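# Flip the upright steel cup mouth-down onto the bench plate

## Task

Take the steel cup that is standing with its opening up, invert it, and set it on the bench plate so its opening faces down; the gripper must have released it at the end.

## Robot and tools

Robot: two arms, left_arm and right_arm, each ending in a parallel gripper. All positions and orientations share one scene frame. Its origin sits on the table surface midway between the arms, +z is up, +x reaches out across the table, and left_arm is on the +y side. The arm names do not tell you which side of a camera image an arm appears on. A gripper's fingers extend along its own +z axis and close along its own y axis. The reported end_effector_position is the spot between the finger pads, roughly 1 cm back from the tips. Reported hand positions can be a little wrong, more so when the arm is stretched far, and motions tend to finish a centimetre or more short, usually too low.

Row format (shared by execute_actions and move): one flat list of 16 numbers covering both arms, even if only one moves. First the left arm: x, y, z, qw, qx, qy, qz, opening; then the same eight for the right arm. x, y, z are an absolute target for that gripper's end_effector_position in metres, scene frame. qw, qx, qy, qz is an absolute target orientation (w first), scene frame. opening is a scale from -1 (closed) to +1 (fully open, 0.094 m). Between the ends, the fingers go to where grip_measured would read the value you send. To hold something, command about 0.03 below the grip_measured reading for a firm hold, less of a gap for a gentler one. Very thin parts get less squeeze.

execute_actions(actions): a list of up to 15 actions. Each action is a list of up to 15 rows; each row lasts one 1/30 s control step, and if an action has fewer than 15 rows its final row is held for the remaining steps. An empty list just returns the current state and images. An action is rejected for both arms if any target lies more than 0.6 m from that gripper's current position along any of the gripper's own axes. If any action is malformed, or the first one fails that distance test against the latest reported state, nothing in the call runs. Each control step, the commanded pose is clamped to within 70 mm and 16 degrees of the measured pose, so distant targets need several actions; after an action an arm continues only to its last clamped pose. Position is favoured over orientation when both cannot be met.

move(target, speed, blocking): target is one 16-number row of absolute poses as above. Each gripper travels in a straight line toward its pose; both paths finish together and last between 0.5 and 10 s, halted at 10 s if longer. Rotation takes the shorter direction. speed is the top path speed in m/s, 0.002 to 0.5, default 0.25; rotation is capped at twice that in rad/s. Paths ignore obstacles and the other arm, and grippers can lag, wander or overshoot the speed, especially with a nearly straight arm. Faster contact and targets set deeper past a surface mean harder impacts and pressing. The opening is applied at the start. With blocking=false the call returns after 0.5 s while motion continues; further rows and moves are refused until a result shows it ended, so use wait or stop. The result adds a move: line giving the ending (done, off_target, moving, held, fault) and any limits, plus each gripper's distance from its pose. limits=paced means the sent pose was clipped; limits=held means a safety check blocked some steps and the arm may then lurch fast.

wait(seconds): 0 to 10; lets time run with each arm holding its last command; returns early if a running move ends. stop(): brakes a running move; needs room, more at speed; fingers keep moving. zoom_image(camera, region): camera is cam_head_left, cam_head_right, cam_left_wrist or cam_right_wrist; region is [x0, y0, x1, y1] in that camera's pixels, top-left origin, at most 504 by 504. finished_scene(scene): ends the current scene, given its number, once the robot has held the last command; irreversible, and reports success. The cup must already be inverted on the plate and released.

Results: a state line left_arm: … | right_arm: … with each gripper's position and quaternion; Hand target lines showing the pose each controller is currently driving toward; grip_measured per gripper (each may be off by about 1 mm, consistently); Joint positions whose final value is the opening in metres. A pose unreachable line means the clearance check altered or blocked that arm's command. FAULT lines mean an arm stopped. MOTOR HOT appears from 85 °C; at 100 °C an OVER-TEMPERATURE FAULT drops that arm until it cools, so do not hold loads longer than necessary. Images come in the order cam_head_left, cam_head_right (504x504), cam_left_wrist, cam_right_wrist (616x616, fisheye).

Joint limits (rad), base to gripper: waist -2.880 to 2.880, shoulder 0.000 to 3.142, elbow 0.000 to 3.019, wrist pitch -1.693 to 1.571, wrist yaw -1.571 to 1.571, wrist roll -2.094 to 2.094. Elbows stop just before straight.

Cautions: to keep an arm still, resend exactly its last reported position and quaternion plus its desired opening every call; to keep an orientation, repeat the same quaternion in every row rather than copying a drifted reading. Keep the arms from colliding or pushing on each other. Nothing may leave the table. Avoid dropping the cup, slamming it down, or pressing hard into the bench. Brief external tugs on held parts or pushes on loose objects may occur.

Each tool is called after ">>>" as name(argument=value, ...) on one line, values as JSON.

## Session

>>> execute_actions(actions=[])

Scene clock: 0.00 s.
left_arm: end_effector_position=(+0.3834, -0.1506, +0.3644) grip_measured=+1.000 end_effector_quat_wxyz=(+0.221, +0.724, +0.441, +0.482) | right_arm: end_effector_position=(+0.3969, -0.4509, +0.2220) grip_measured=+1.000 end_effector_quat_wxyz=(+0.617, +0.483, +0.491, +0.380)
Joint positions: left_arm=[-0.861  1.533  1.487 -0.782 -0.936  1.446  0.094] | right_arm=[-0.491  1.238  0.33   0.959 -0.075  1.333  0.094]
Joint velocities: left_arm=[-0.005  0.005 -0.002 -0.007 -0.051  0.037  0.   ] | right_arm=[ 0.015 -0.024  0.017 -0.022 -0.022  0.007  0.   ]
Motor temperatures (°C, as the motors report them): left_arm=[27 27 27 26 28 28] | right_arm=[29 27 26 26 28 26]
Hand target (left_arm): +0.385, -0.153, +0.385; +0.240, +0.714, +0.447, +0.483
Hand target (right_arm): +0.402, -0.452, +0.232; +0.625, +0.477, +0.485, +0.384

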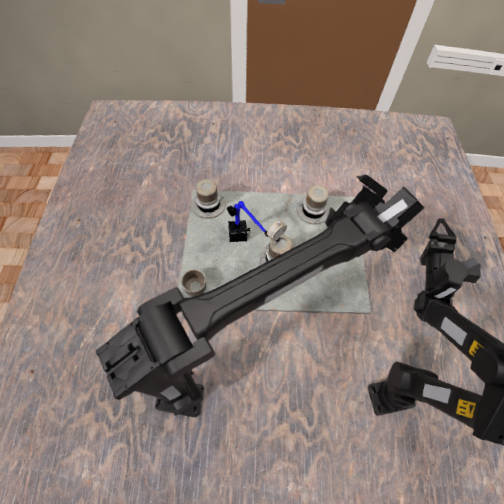

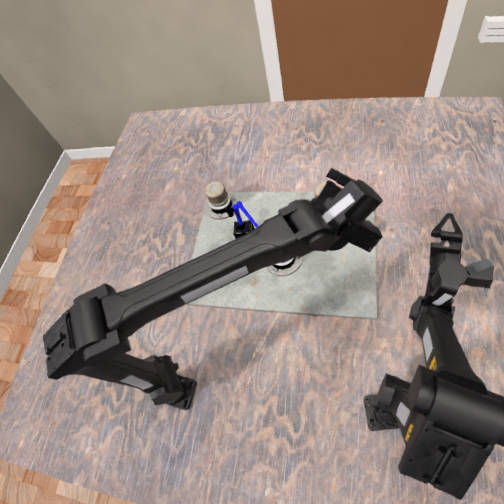

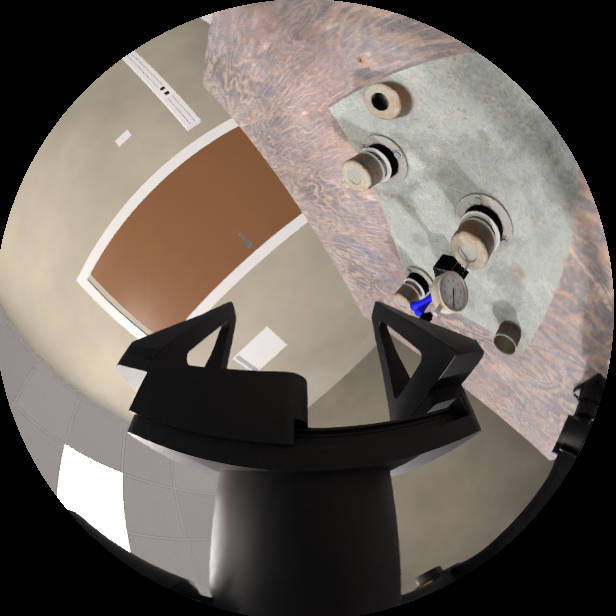

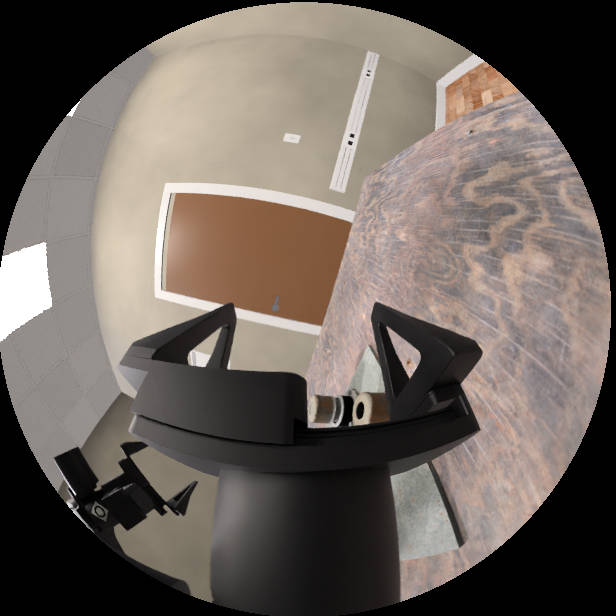

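>>> move(target=[0.30,0.25,0.25,0,0,1,0,1,0.30,-0.35,0.25,0,0,1,0,1], speed=0.3)

>>> zoom_image(camera="cam_head_left", region=[140,150,400,330])

Scene clock: 7.57 s.
left_arm: end_effector_position=(+0.3117, +0.2569, +0.2475) grip_measured=+1.000 end_effector_quat_wxyz=(-0.001, +0.004, +1.000, -0.001) | right_arm: end_effector_position=(+0.2822, -0.3515, +0.2307) grip_measured=+1.000 end_effector_quat_wxyz=(-0.020, +0.013, +1.000, +0.003)
Joint positions: left_arm=[ 0.135  1.279  1.229 -1.521  0.002  0.014  0.094] | right_arm=[-0.255  1.183  1.103 -1.531 -0.005 -0.038  0.094]
Joint velocities: left_arm=[-0.015  0.005  0.017 -0.002  0.022 -0.051  0.   ] | right_arm=[ 0.005 -0.015  0.007  0.002 -0.007  0.022  0.   ]
Motor temperatures (°C, as the motors report them): left_arm=[27 28 29 26 28 28] | right_arm=[29 27 29 26 28 26]
Hand target (left_arm): +0.306, +0.256, +0.252; +0.000, +0.001, +1.000, -0.002
Hand target (right_arm): +0.297, -0.350, +0.249; +0.000, +0.005, +1.000, +0.001
Off the commanded pose (left_arm): 0.014 m, 0 deg.
Off the commanded pose (right_arm): 0.026 m, 3 deg.
move: off_target (left_arm, right_arm)

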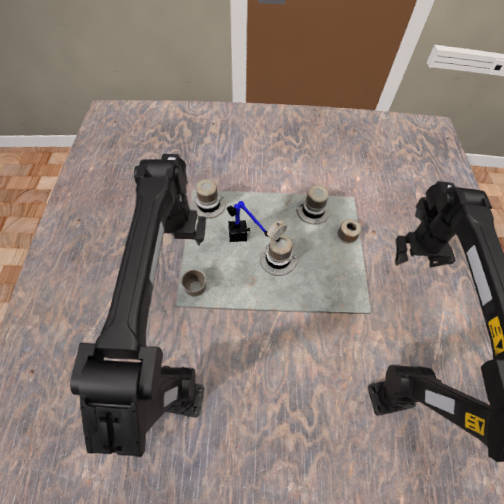

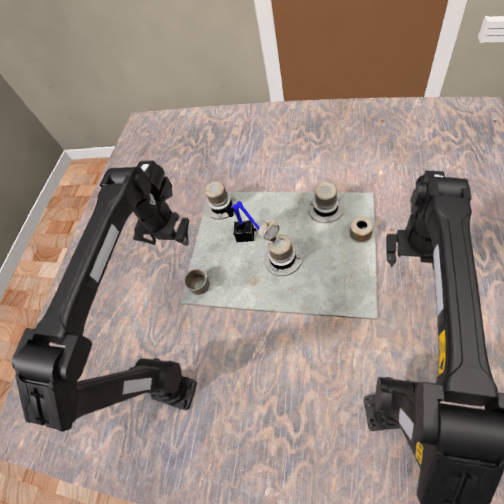

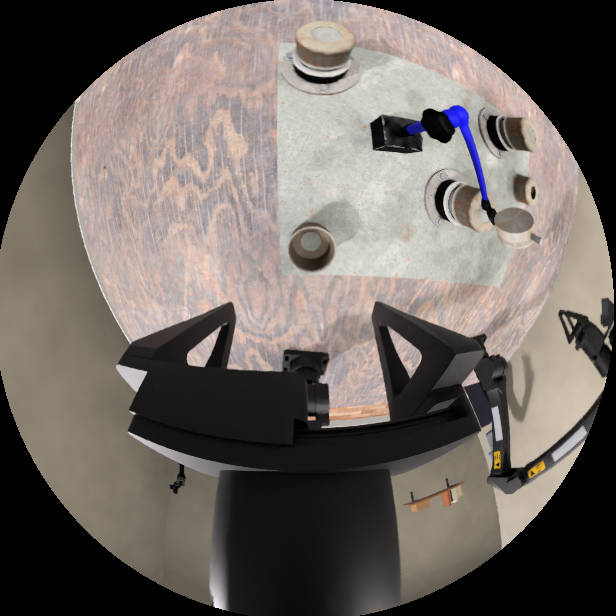

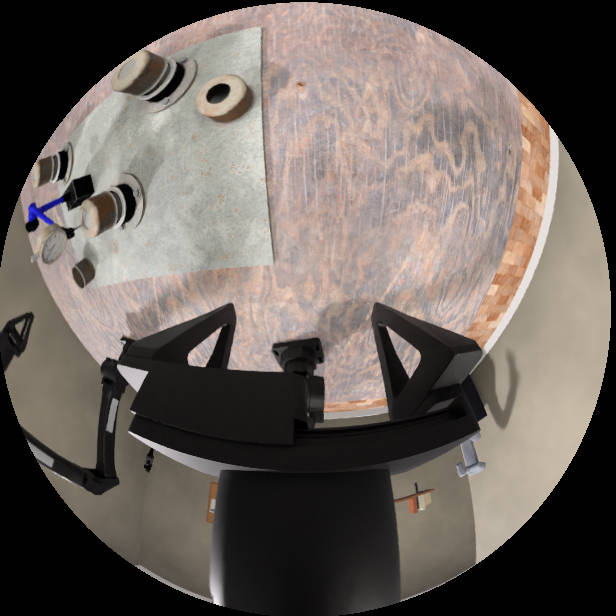

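Region (140, 150, 400, 330) of cam_head_left's 504x504 image, scaled by 1.938, with more detail than that image has; it fills the top 349 rows of this view, and the rest is white.

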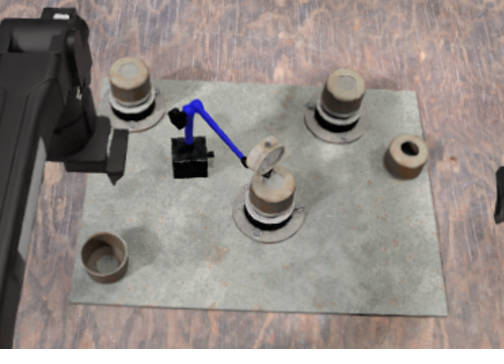

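>>> move(target=[0.30,0.247,0.12,0,0,1,0,1,0.2822,-0.3515,0.2307,0,0,1,0,1])

Scene clock: 8.93 s.
left_arm: end_effector_position=(+0.2947, +0.2496, +0.1196) grip_measured=+1.000 end_effector_quat_wxyz=(-0.007, +0.001, +1.000, -0.001) | right_arm: end_effector_position=(+0.2839, -0.3520, +0.2308) grip_measured=+1.000 end_effector_quat_wxyz=(-0.006, +0.005, +1.000, +0.002)
Joint positions: left_arm=[ 0.114  1.321  0.921 -1.185  0.002 -0.014  0.094] | right_arm=[-0.255  1.168  1.092 -1.506 -0.003 -0.055  0.094]
Joint velocities: left_arm=[-0.005 -0.024  0.012 -0.017  0.022 -0.022  0.   ] | right_arm=[-0.005 -0.005 -0.007 -0.022 -0.007 -0.051  0.   ]
Motor temperatures (°C, as the motors report them): left_arm=[27 28 29 26 28 28] | right_arm=[29 27 29 26 28 26]
Hand target (left_arm): +0.299, +0.247, +0.120; +0.000, +0.000, +1.000, -0.000
Hand target (right_arm): +0.282, -0.351, +0.231; -0.000, -0.000, +1.000, +0.000
Off the commanded pose (left_arm): 0.006 m, 1 deg.
Off the commanded pose (right_arm): 0.002 m, 1 deg.
move: done

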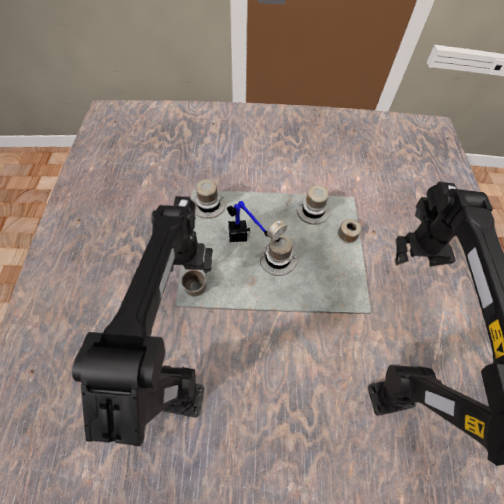

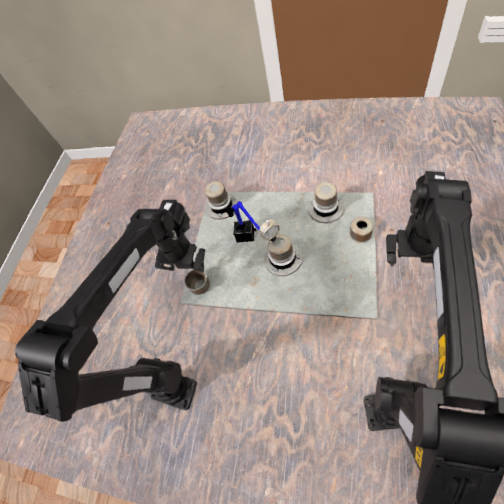

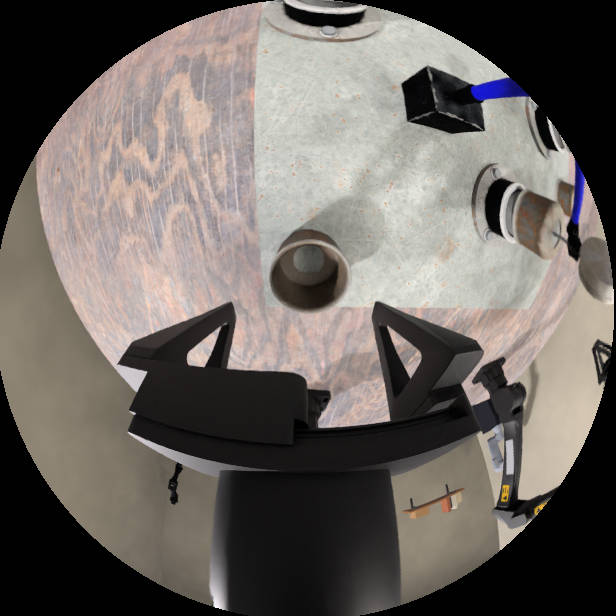

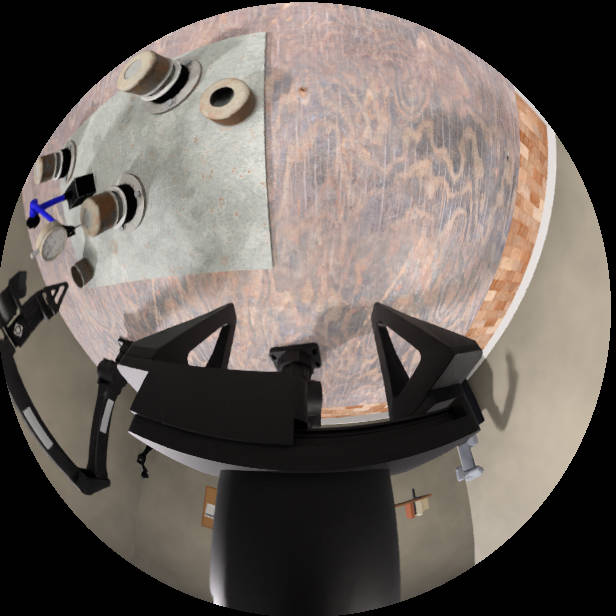

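>>> move(target=[0.297,0.242,0.08,0,0,1,0,1,0.2822,-0.3515,0.2307,0,0,1,0,1])

Scene clock: 10.57 s.
left_arm: end_effector_position=(+0.2939, +0.2444, +0.0818) grip_measured=+1.000 end_effector_quat_wxyz=(-0.004, +0.001, +1.000, -0.001) | right_arm: end_effector_position=(+0.2839, -0.3520, +0.2308) grip_measured=+1.000 end_effector_quat_wxyz=(-0.006, +0.005, +1.000, +0.002)
Joint positions: left_arm=[ 0.099  1.364  0.851 -1.065  0.002 -0.028  0.094] | right_arm=[-0.255  1.168  1.092 -1.506 -0.002 -0.055  0.094]
Joint velocities: left_arm=[-0.024 -0.015  0.002 -0.007  0.037  0.022  0.   ] | right_arm=[-0.015  0.015  0.007 -0.002 -0.066 -0.022  0.   ]
Motor temperatures (°C, as the motors report them): left_arm=[27 28 30 26 28 28] | right_arm=[29 27 29 26 28 26]
Hand target (left_arm): +0.297, +0.242, +0.080; +0.000, +0.000, +1.000, -0.000
Hand target (right_arm): +0.282, -0.352, +0.231; -0.000, +0.000, +1.000, -0.000
Off the commanded pose (left_arm): 0.004 m, 0 deg.
Off the commanded pose (right_arm): 0.002 m, 1 deg.
move: done

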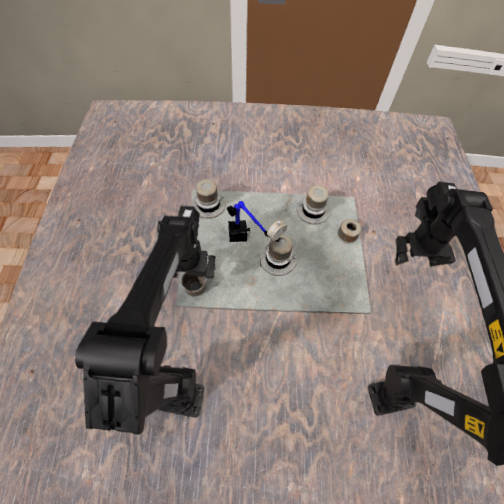

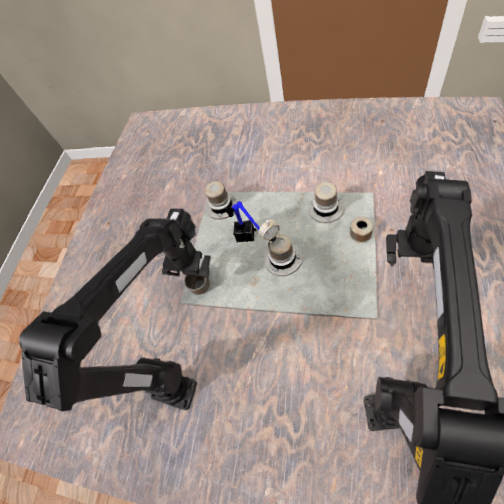

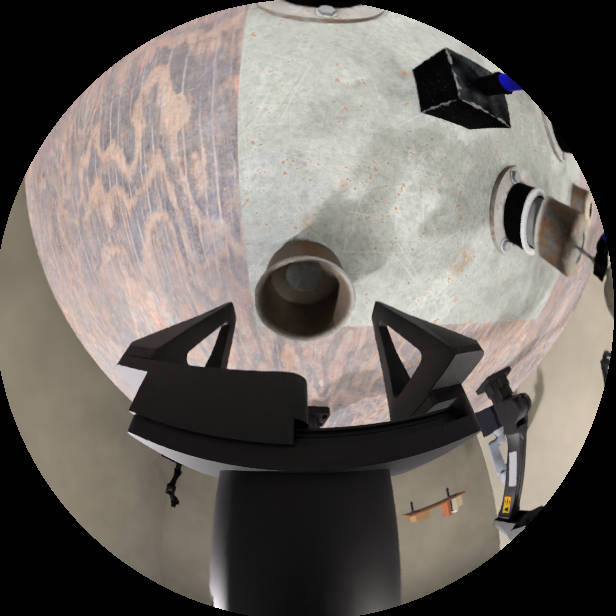

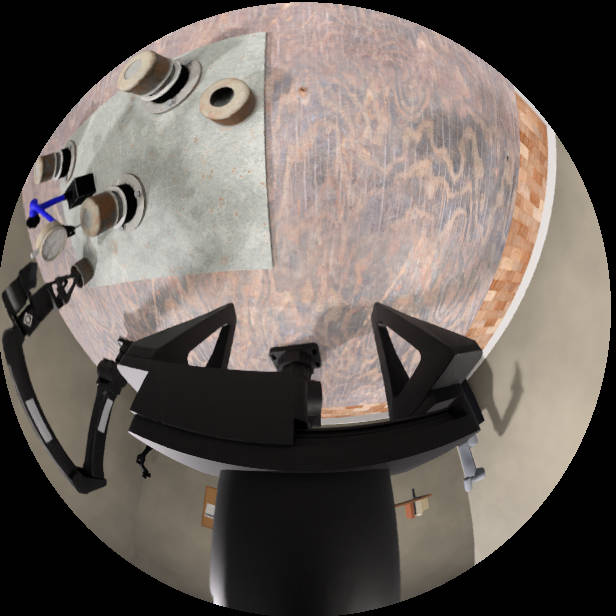

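>>> move(target=[0.297,0.242,0.042,0,0,1,0,1,0.2822,-0.3515,0.2307,0,0,1,0,1], speed=0.1)

>>> move(target=[0.297,0.242,0.042,0,0,1,0,0.3,0.2822,-0.3515,0.2307,0,0,1,0,1])

Scene clock: 11.87 s.
left_arm: end_effector_position=(+0.2949, +0.2444, +0.0444) grip_measured=+1.000 end_effector_quat_wxyz=(-0.003, +0.001, +1.000, -0.001) | right_arm: end_effector_position=(+0.2839, -0.3520, +0.2308) grip_measured=+1.000 end_effector_quat_wxyz=(-0.006, +0.005, +1.000, +0.002)
Joint positions: left_arm=[ 0.099  1.428  0.799 -0.947  0.002 -0.029  0.094] | right_arm=[-0.255  1.168  1.092 -1.506 -0.002 -0.055  0.094]
Joint velocities: left_arm=[-0.015 -0.015 -0.012  0.007  0.081 -0.051  0.   ] | right_arm=[-0.005 -0.005 -0.017  0.002 -0.081 -0.051  0.   ]
Motor temperatures (°C, as the motors report them): left_arm=[27 28 30 26 28 28] | right_arm=[29 27 29 26 28 26]
Hand target (left_arm): +0.297, +0.242, +0.042; +0.000, +0.000, +1.000, -0.000
Hand target (right_arm): +0.282, -0.352, +0.231; -0.000, +0.000, +1.000, +0.000
Off the commanded pose (left_arm): 0.004 m, 0 deg.
Off the commanded pose (right_arm): 0.002 m, 1 deg.
move: done

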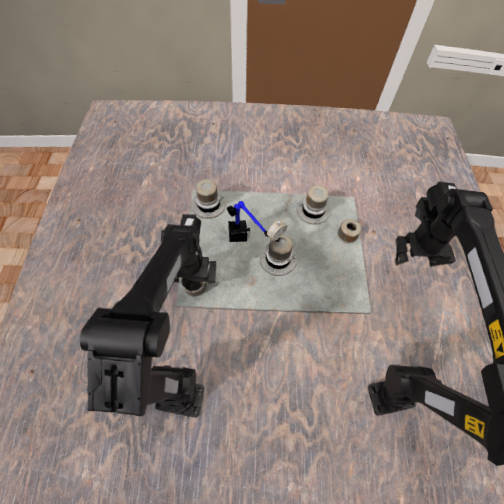

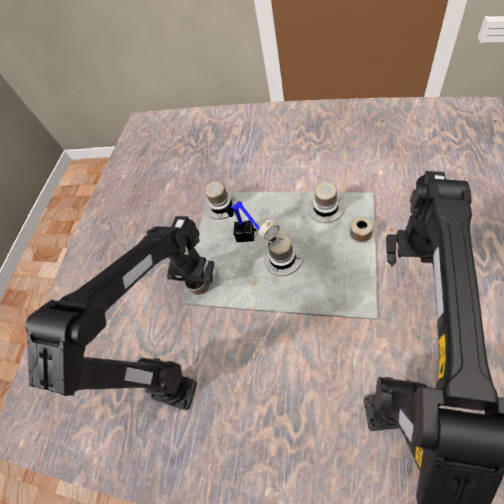

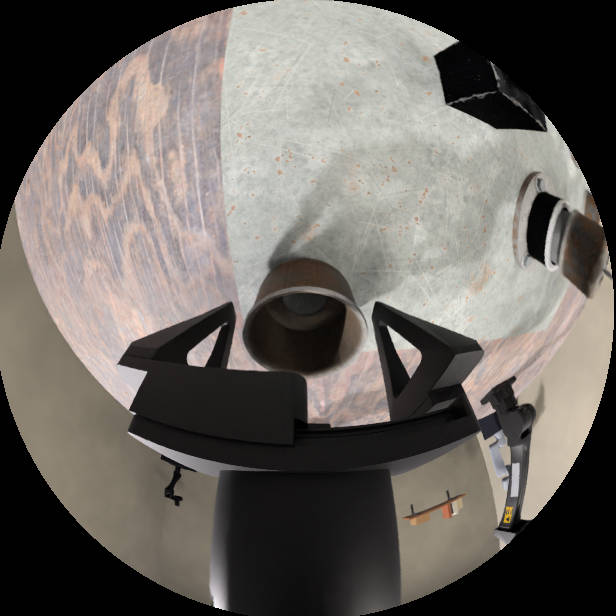

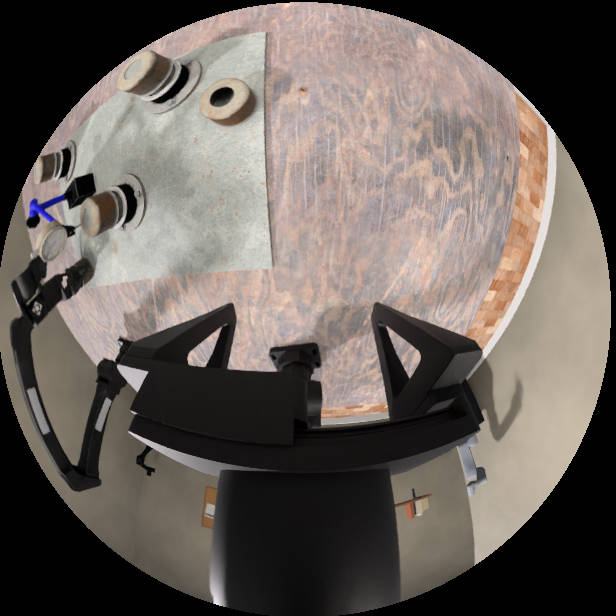

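Scene clock: 12.57 s.
left_arm: end_effector_position=(+0.2949, +0.2442, +0.0444) grip_measured=+0.490 end_effector_quat_wxyz=(-0.003, +0.001, +1.000, -0.001) | right_arm: end_effector_position=(+0.2839, -0.3520, +0.2308) grip_measured=+1.000 end_effector_quat_wxyz=(-0.006, +0.005, +1.000, +0.002)
Joint positions: left_arm=[ 0.099  1.428  0.799 -0.947  0.002 -0.029  0.07 ] | right_arm=[-0.255  1.168  1.092 -1.506 -0.002 -0.055  0.094]
Joint velocities: left_arm=[ 0.005  0.005  0.012 -0.007 -0.051 -0.037 -0.   ] | right_arm=[ 0.005 -0.005  0.012  0.007 -0.066 -0.081  0.   ]
Motor temperatures (°C, as the motors report them): left_arm=[27 28 30 26 28 28] | right_arm=[29 27 29 26 28 26]
Hand target (left_arm): +0.297, +0.242, +0.042; -0.000, +0.000, +1.000, +0.000
Hand target (right_arm): +0.282, -0.352, +0.231; -0.000, +0.000, +1.000, +0.000
Off the commanded pose (left_arm): 0.004 m, 0 deg.
Off the commanded pose (right_arm): 0.002 m, 1 deg.
move: done

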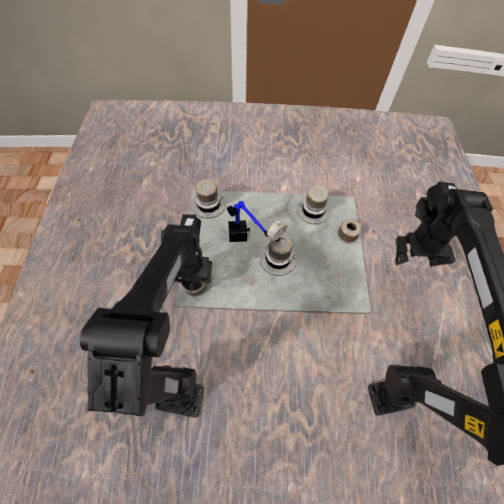

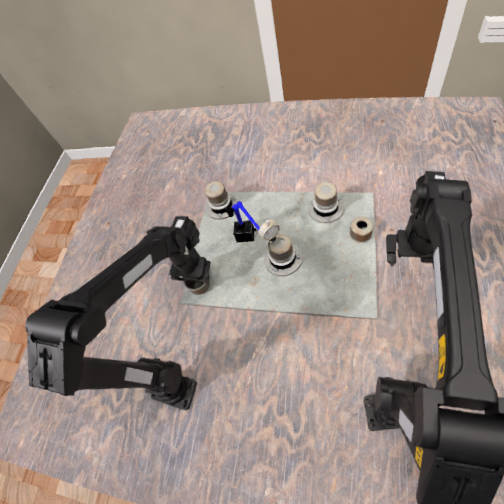

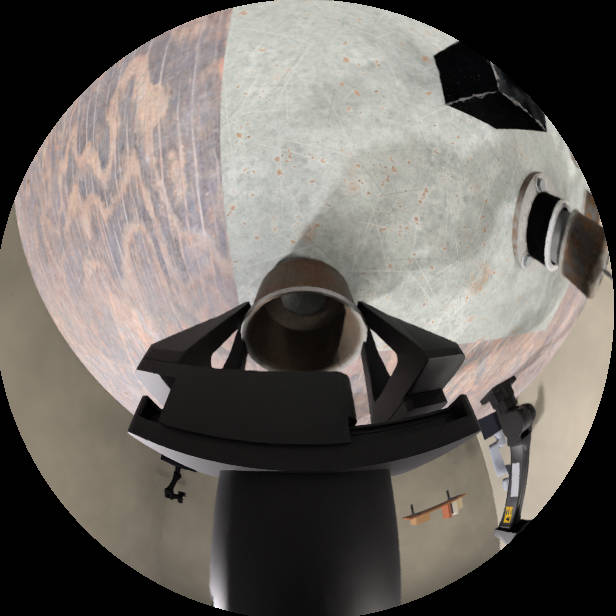

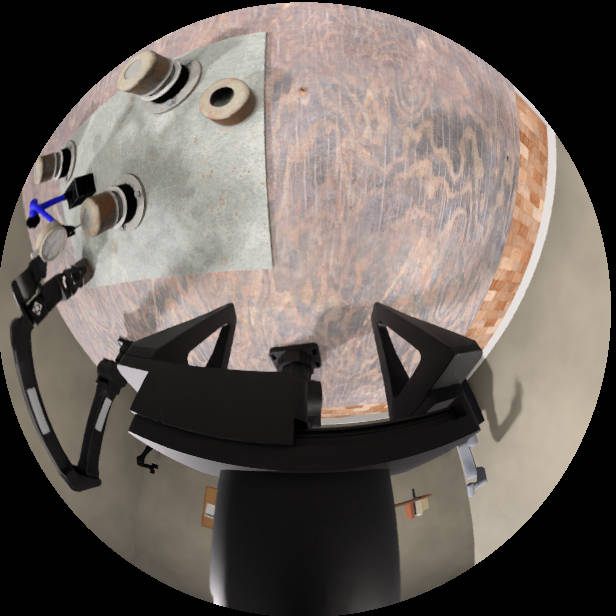

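>>> move(target=[0.26,0.22,0.17,0,0,1,0,0.44,0.2822,-0.3515,0.2307,0,0,1,0,1])

>>> move(target=[0.19,0.0,0.27,0.5,0.5,0.5,-0.5,0.44,0.19,-0.17,0.27,0,0,0.7071,0.7071,1])

Scene clock: 14.60 s.
left_arm: end_effector_position=(+0.2421, +0.2238, +0.1472) grip_measured=+0.490 end_effector_quat_wxyz=(-0.027, +0.002, +1.000, +0.002) | right_arm: end_effector_position=(+0.2839, -0.3520, +0.2308) grip_measured=+1.000 end_effector_quat_wxyz=(-0.006, +0.005, +1.000, +0.002)
Joint positions: left_arm=[ 0.023  1.179  0.876 -1.322  0.002 -0.102  0.07 ] | right_arm=[-0.255  1.168  1.092 -1.506 -0.002 -0.055  0.094]
Joint velocities: left_arm=[-0.005 -0.005 -0.007 -0.002 -0.037 -0.066 -0.001] | right_arm=[-0.015  0.005 -0.002 -0.007 -0.007 -0.007  0.   ]
Motor temperatures (°C, as the motors report them): left_arm=[27 28 30 26 28 28] | right_arm=[29 27 29 26 28 26]
Hand target (left_arm): +0.259, +0.220, +0.171; +0.000, -0.000, +1.000, -0.000
Hand target (right_arm): +0.282, -0.352, +0.231; -0.000, +0.000, +1.000, +0.000
Off the commanded pose (left_arm): 0.029 m, 3 deg.
Off the commanded pose (right_arm): 0.002 m, 1 deg.
move: off_target (left_arm)

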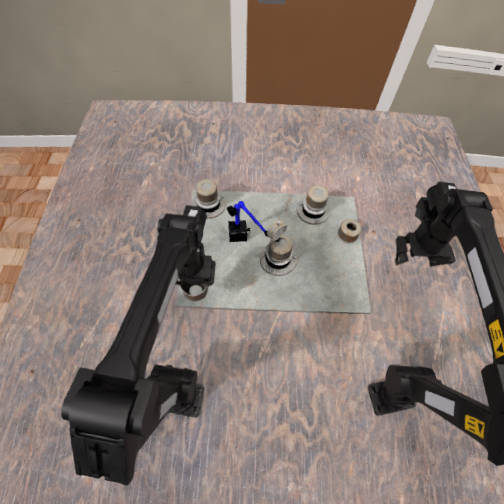

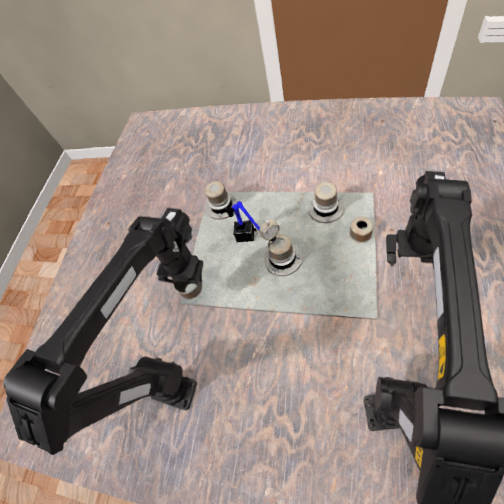

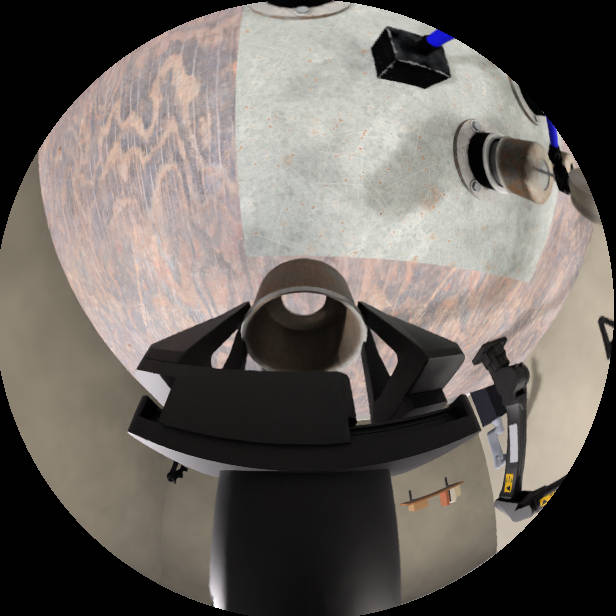

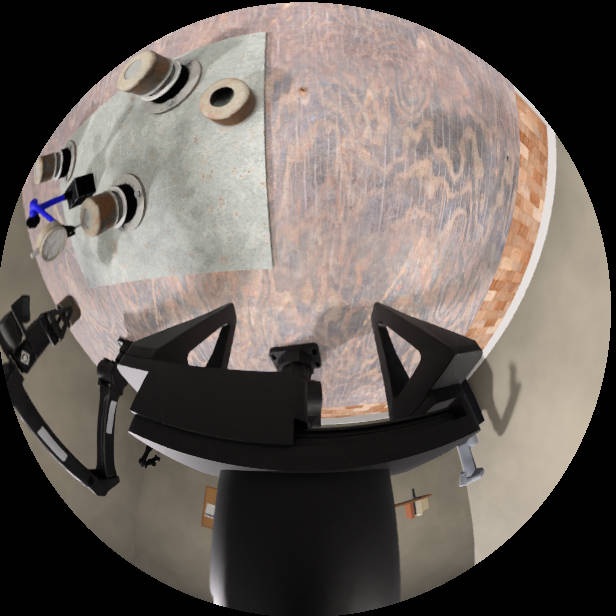

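Scene clock: 19.43 s.
left_arm: end_effector_position=(+0.1873, +0.0022, +0.2669) grip_measured=+0.491 end_effector_quat_wxyz=(+0.498, +0.498, +0.508, -0.496) | right_arm: end_effector_position=(+0.2096, -0.1996, +0.2643) grip_measured=+1.000 end_effector_quat_wxyz=(+0.005, +0.018, +0.783, +0.622)
Joint positions: left_arm=[-0.206  0.926  0.368  0.525  1.222  0.024  0.07 ] | right_arm=[-0.338  1.099  0.753 -1.688 -1.316 -0.462  0.094]
Joint velocities: left_arm=[-0.005 -0.015 -0.012  0.022  0.037 -0.037  0.   ] | right_arm=[-0.005 -0.005  0.002 -0.012  0.007 -0.022  0.   ]
Motor temperatures (°C, as the motors report them): left_arm=[27 28 30 26 29 28] | right_arm=[29 27 29 26 28 26]
Hand target (left_arm): +0.187, -0.000, +0.271; +0.501, +0.500, +0.500, -0.498
Hand target (right_arm): +0.210, -0.200, +0.265; +0.006, +0.018, +0.783, +0.622
Off the commanded pose (left_arm): 0.005 m, 1 deg.
Off the commanded pose (right_arm): 0.036 m, 13 deg.
move: held (right_arm); limits=held; held on 32 of 145 steps (right_arm), including the last (right_arm)
pose unreachable (right arm): on one or more control steps of this call, first in action 0 (counted from 0), this arm could not follow its commanded pose, so it was not sent that pose on those steps. On the call's last step it was still not sent that pose. It may still have moved: this result reports where it is.
cause: the commanded pose would bring two parts of the arm too close to each other (its wrist (the part past joint 4) and its wrist camera, with joints 5 (wrist yaw) and 6 (wrist roll) between them).

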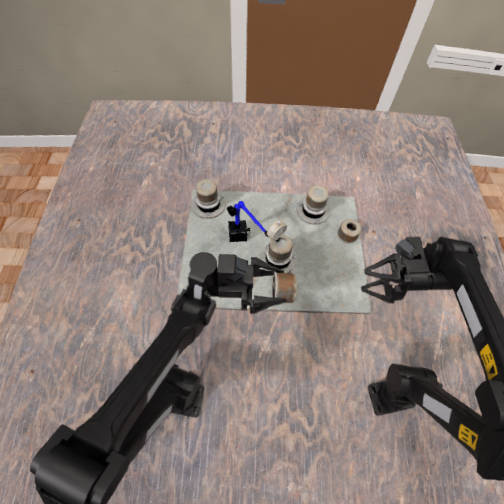

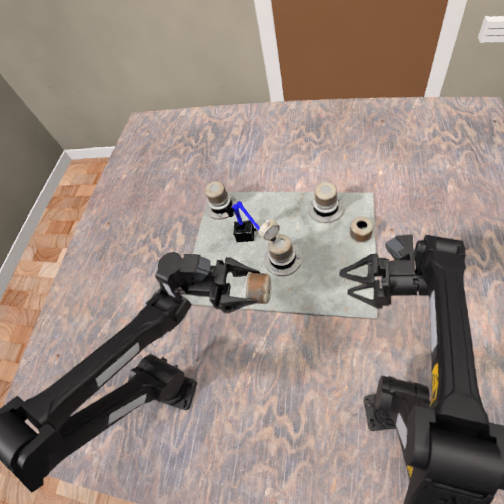

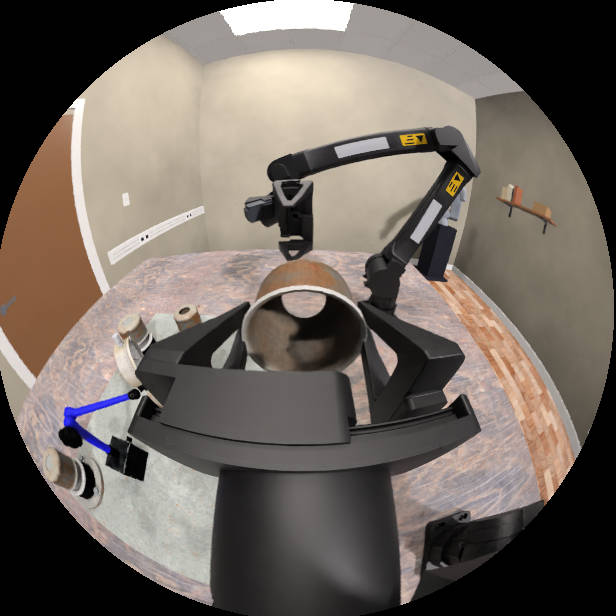

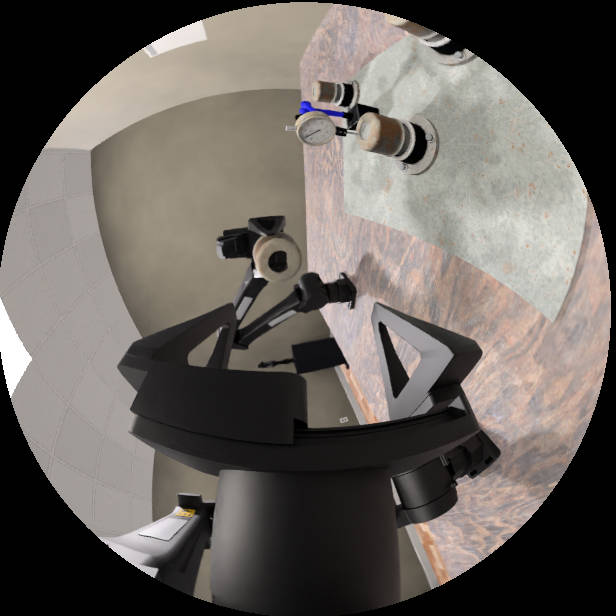

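>>> move(target=[0.19,0.04,0.27,0,0,0.7071,-0.7071,0.44,0.30,-0.25,0.27,0.56,-0.2,0.77,0.2,1])

>>> move(target=[0.19,0.04,0.27,0,0,0.7071,-0.7071,0.44,0.19,-0.07,0.27,0.5,-0.5,0.5,0.5,1])

Scene clock: 23.87 s.
left_arm: end_effector_position=(+0.1891, +0.0384, +0.2635) grip_measured=+0.491 end_effector_quat_wxyz=(-0.008, -0.003, +0.711, -0.703) | right_arm: end_effector_position=(+0.3011, -0.2529, +0.2707) grip_measured=+1.000 end_effector_quat_wxyz=(+0.559, -0.194, +0.780, +0.205)
Joint positions: left_arm=[-0.057  0.911  0.356  0.492  1.391 -1.524  0.07 ] | right_arm=[-0.257  0.6    0.461 -0.23  -0.63  -0.116  0.094]
Joint velocities: left_arm=[-0.015 -0.005 -0.017  0.125  0.037 -0.125 -0.001] | right_arm=[ 0.005 -0.015  0.007  0.007  0.037  0.022  0.   ]
Motor temperatures (°C, as the motors report them): left_arm=[27 28 31 26 29 28] | right_arm=[29 27 29 26 28 26]
Hand target (left_arm): +0.190, +0.041, +0.270; +0.000, +0.000, +0.708, -0.706
Hand target (right_arm): +0.299, -0.249, +0.271; +0.564, -0.203, +0.774, +0.204
Off the commanded pose (left_arm): 0.007 m, 1 deg.
Off the commanded pose (right_arm): 0.003 m, 1 deg.
move: done

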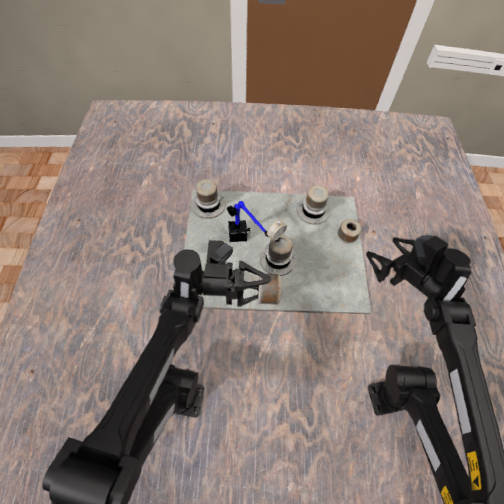

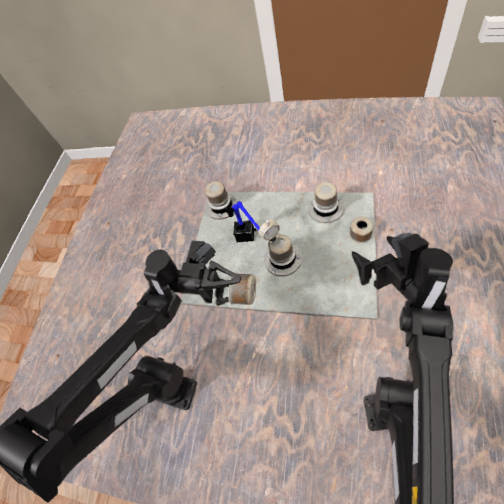

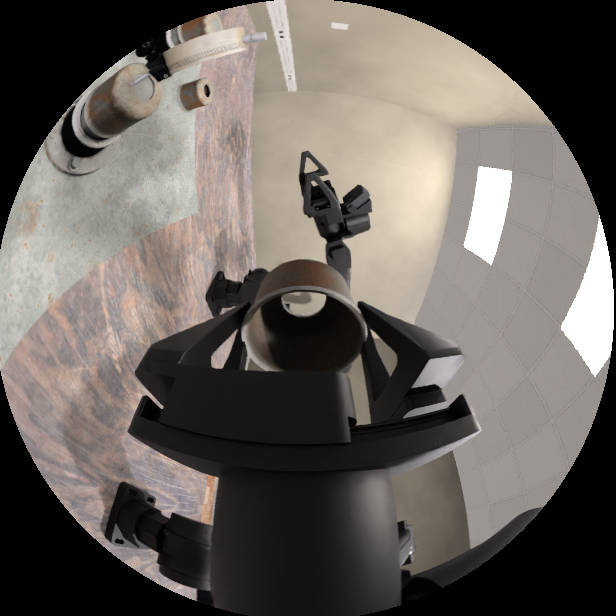

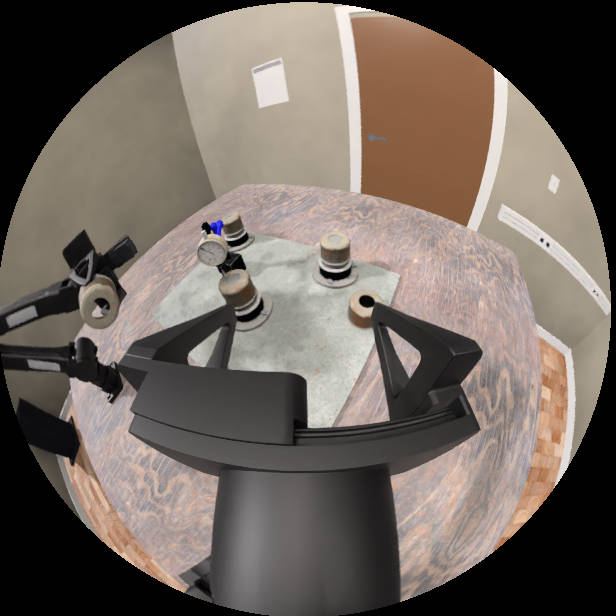

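Scene clock: 26.33 s.
left_arm: end_effector_position=(+0.1882, +0.0385, +0.2638) grip_measured=+0.491 end_effector_quat_wxyz=(-0.011, -0.006, +0.710, -0.704) | right_arm: end_effector_position=(+0.1927, -0.0731, +0.2724) grip_measured=+1.000 end_effector_quat_wxyz=(+0.503, -0.500, +0.501, +0.495)
Joint positions: left_arm=[-0.057  0.911  0.352  0.515  1.391 -1.552  0.07 ] | right_arm=[ 0.187  0.879  0.352  0.52  -1.185 -0.013  0.094]
Joint velocities: left_arm=[-0.015 -0.005  0.002  0.007  0.051 -0.037  0.   ] | right_arm=[-0.015 -0.005  0.002  0.027 -0.037 -0.007  0.   ]
Motor temperatures (°C, as the motors report them): left_arm=[27 28 31 26 29 28] | right_arm=[29 27 29 26 28 26]
Hand target (left_arm): +0.190, +0.040, +0.270; +0.000, +0.000, +0.708, -0.707
Hand target (right_arm): +0.189, -0.071, +0.269; +0.498, -0.500, +0.501, +0.501
Off the commanded pose (left_arm): 0.007 m, 2 deg.
Off the commanded pose (right_arm): 0.005 m, 1 deg.
move: done

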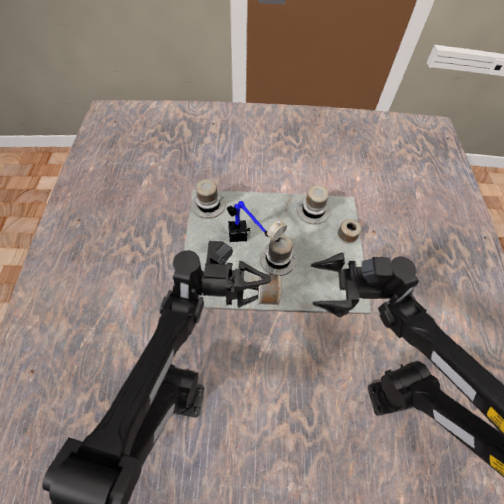

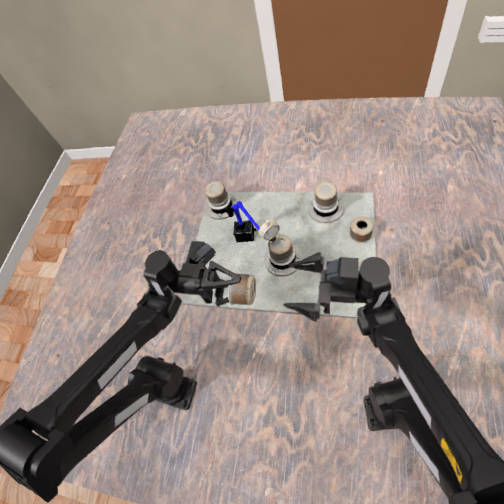

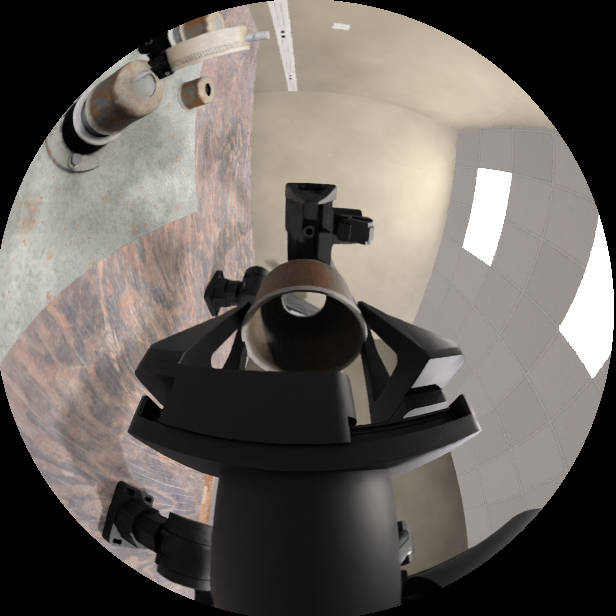

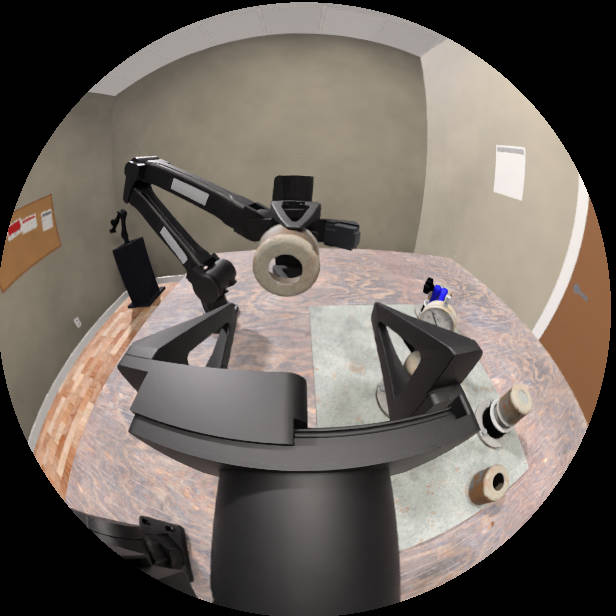

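>>> move(target=[0.19,0.04,0.27,0,0,0.7071,-0.7071,0.44,0.173,-0.025,0.262,0.5,-0.5,0.5,0.5,1], speed=0.1)

Scene clock: 27.67 s.
left_arm: end_effector_position=(+0.1882, +0.0385, +0.2638) grip_measured=+0.491 end_effector_quat_wxyz=(-0.011, -0.007, +0.710, -0.704) | right_arm: end_effector_position=(+0.1756, -0.0263, +0.2670) grip_measured=+1.000 end_effector_quat_wxyz=(+0.504, -0.500, +0.498, +0.497)
Joint positions: left_arm=[-0.057  0.911  0.352  0.515  1.391 -1.552  0.07 ] | right_arm=[ 0.391  0.929  0.352  0.581 -0.984 -0.005  0.094]
Joint velocities: left_arm=[ 0.005  0.005  0.002 -0.002 -0.007  0.007  0.   ] | right_arm=[ 0.005 -0.005 -0.042  0.002 -0.095  0.007  0.   ]
Motor temperatures (°C, as the motors report them): left_arm=[27 28 31 26 29 28] | right_arm=[29 27 30 26 28 26]
Hand target (left_arm): +0.190, +0.040, +0.270; +0.000, +0.000, +0.708, -0.707
Hand target (right_arm): +0.173, -0.025, +0.262; +0.500, -0.499, +0.500, +0.501
Off the commanded pose (left_arm): 0.007 m, 2 deg.
Off the commanded pose (right_arm): 0.006 m, 1 deg.
move: done

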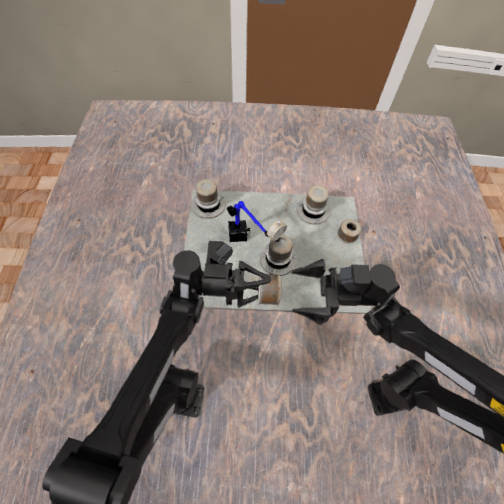

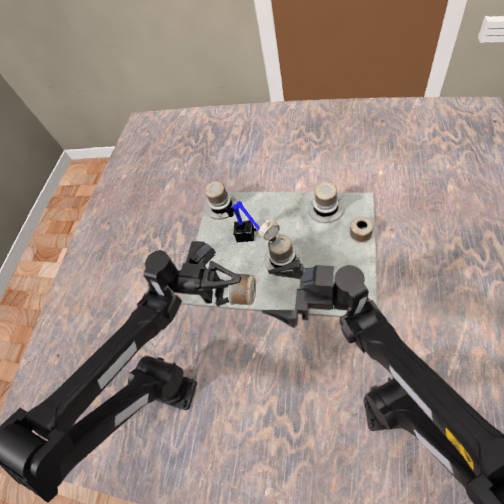

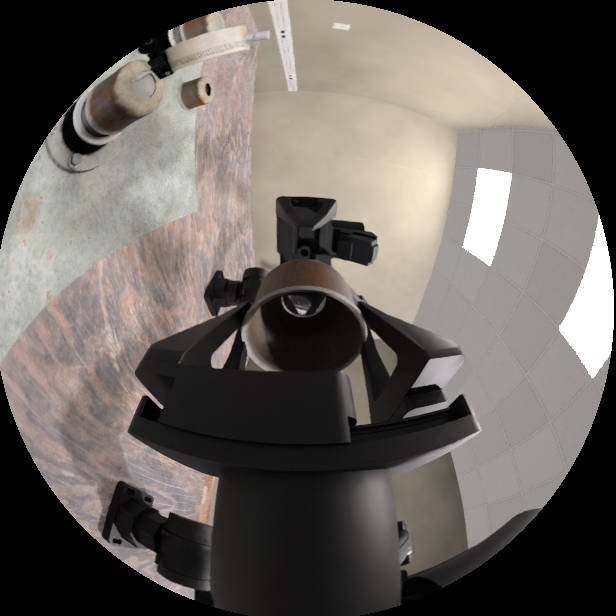

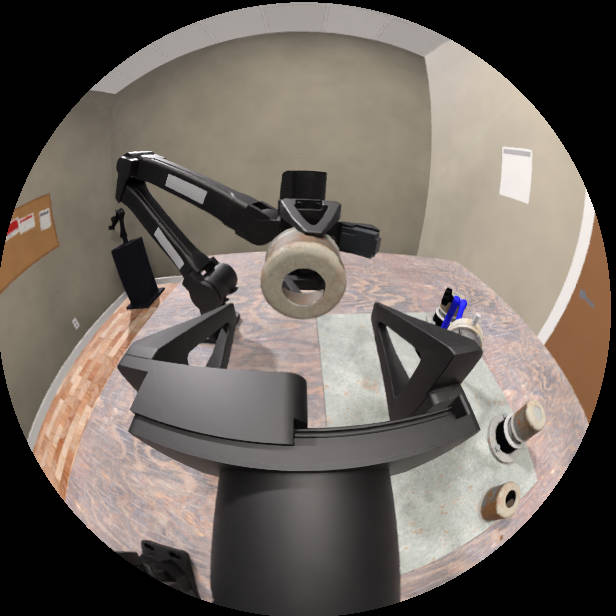

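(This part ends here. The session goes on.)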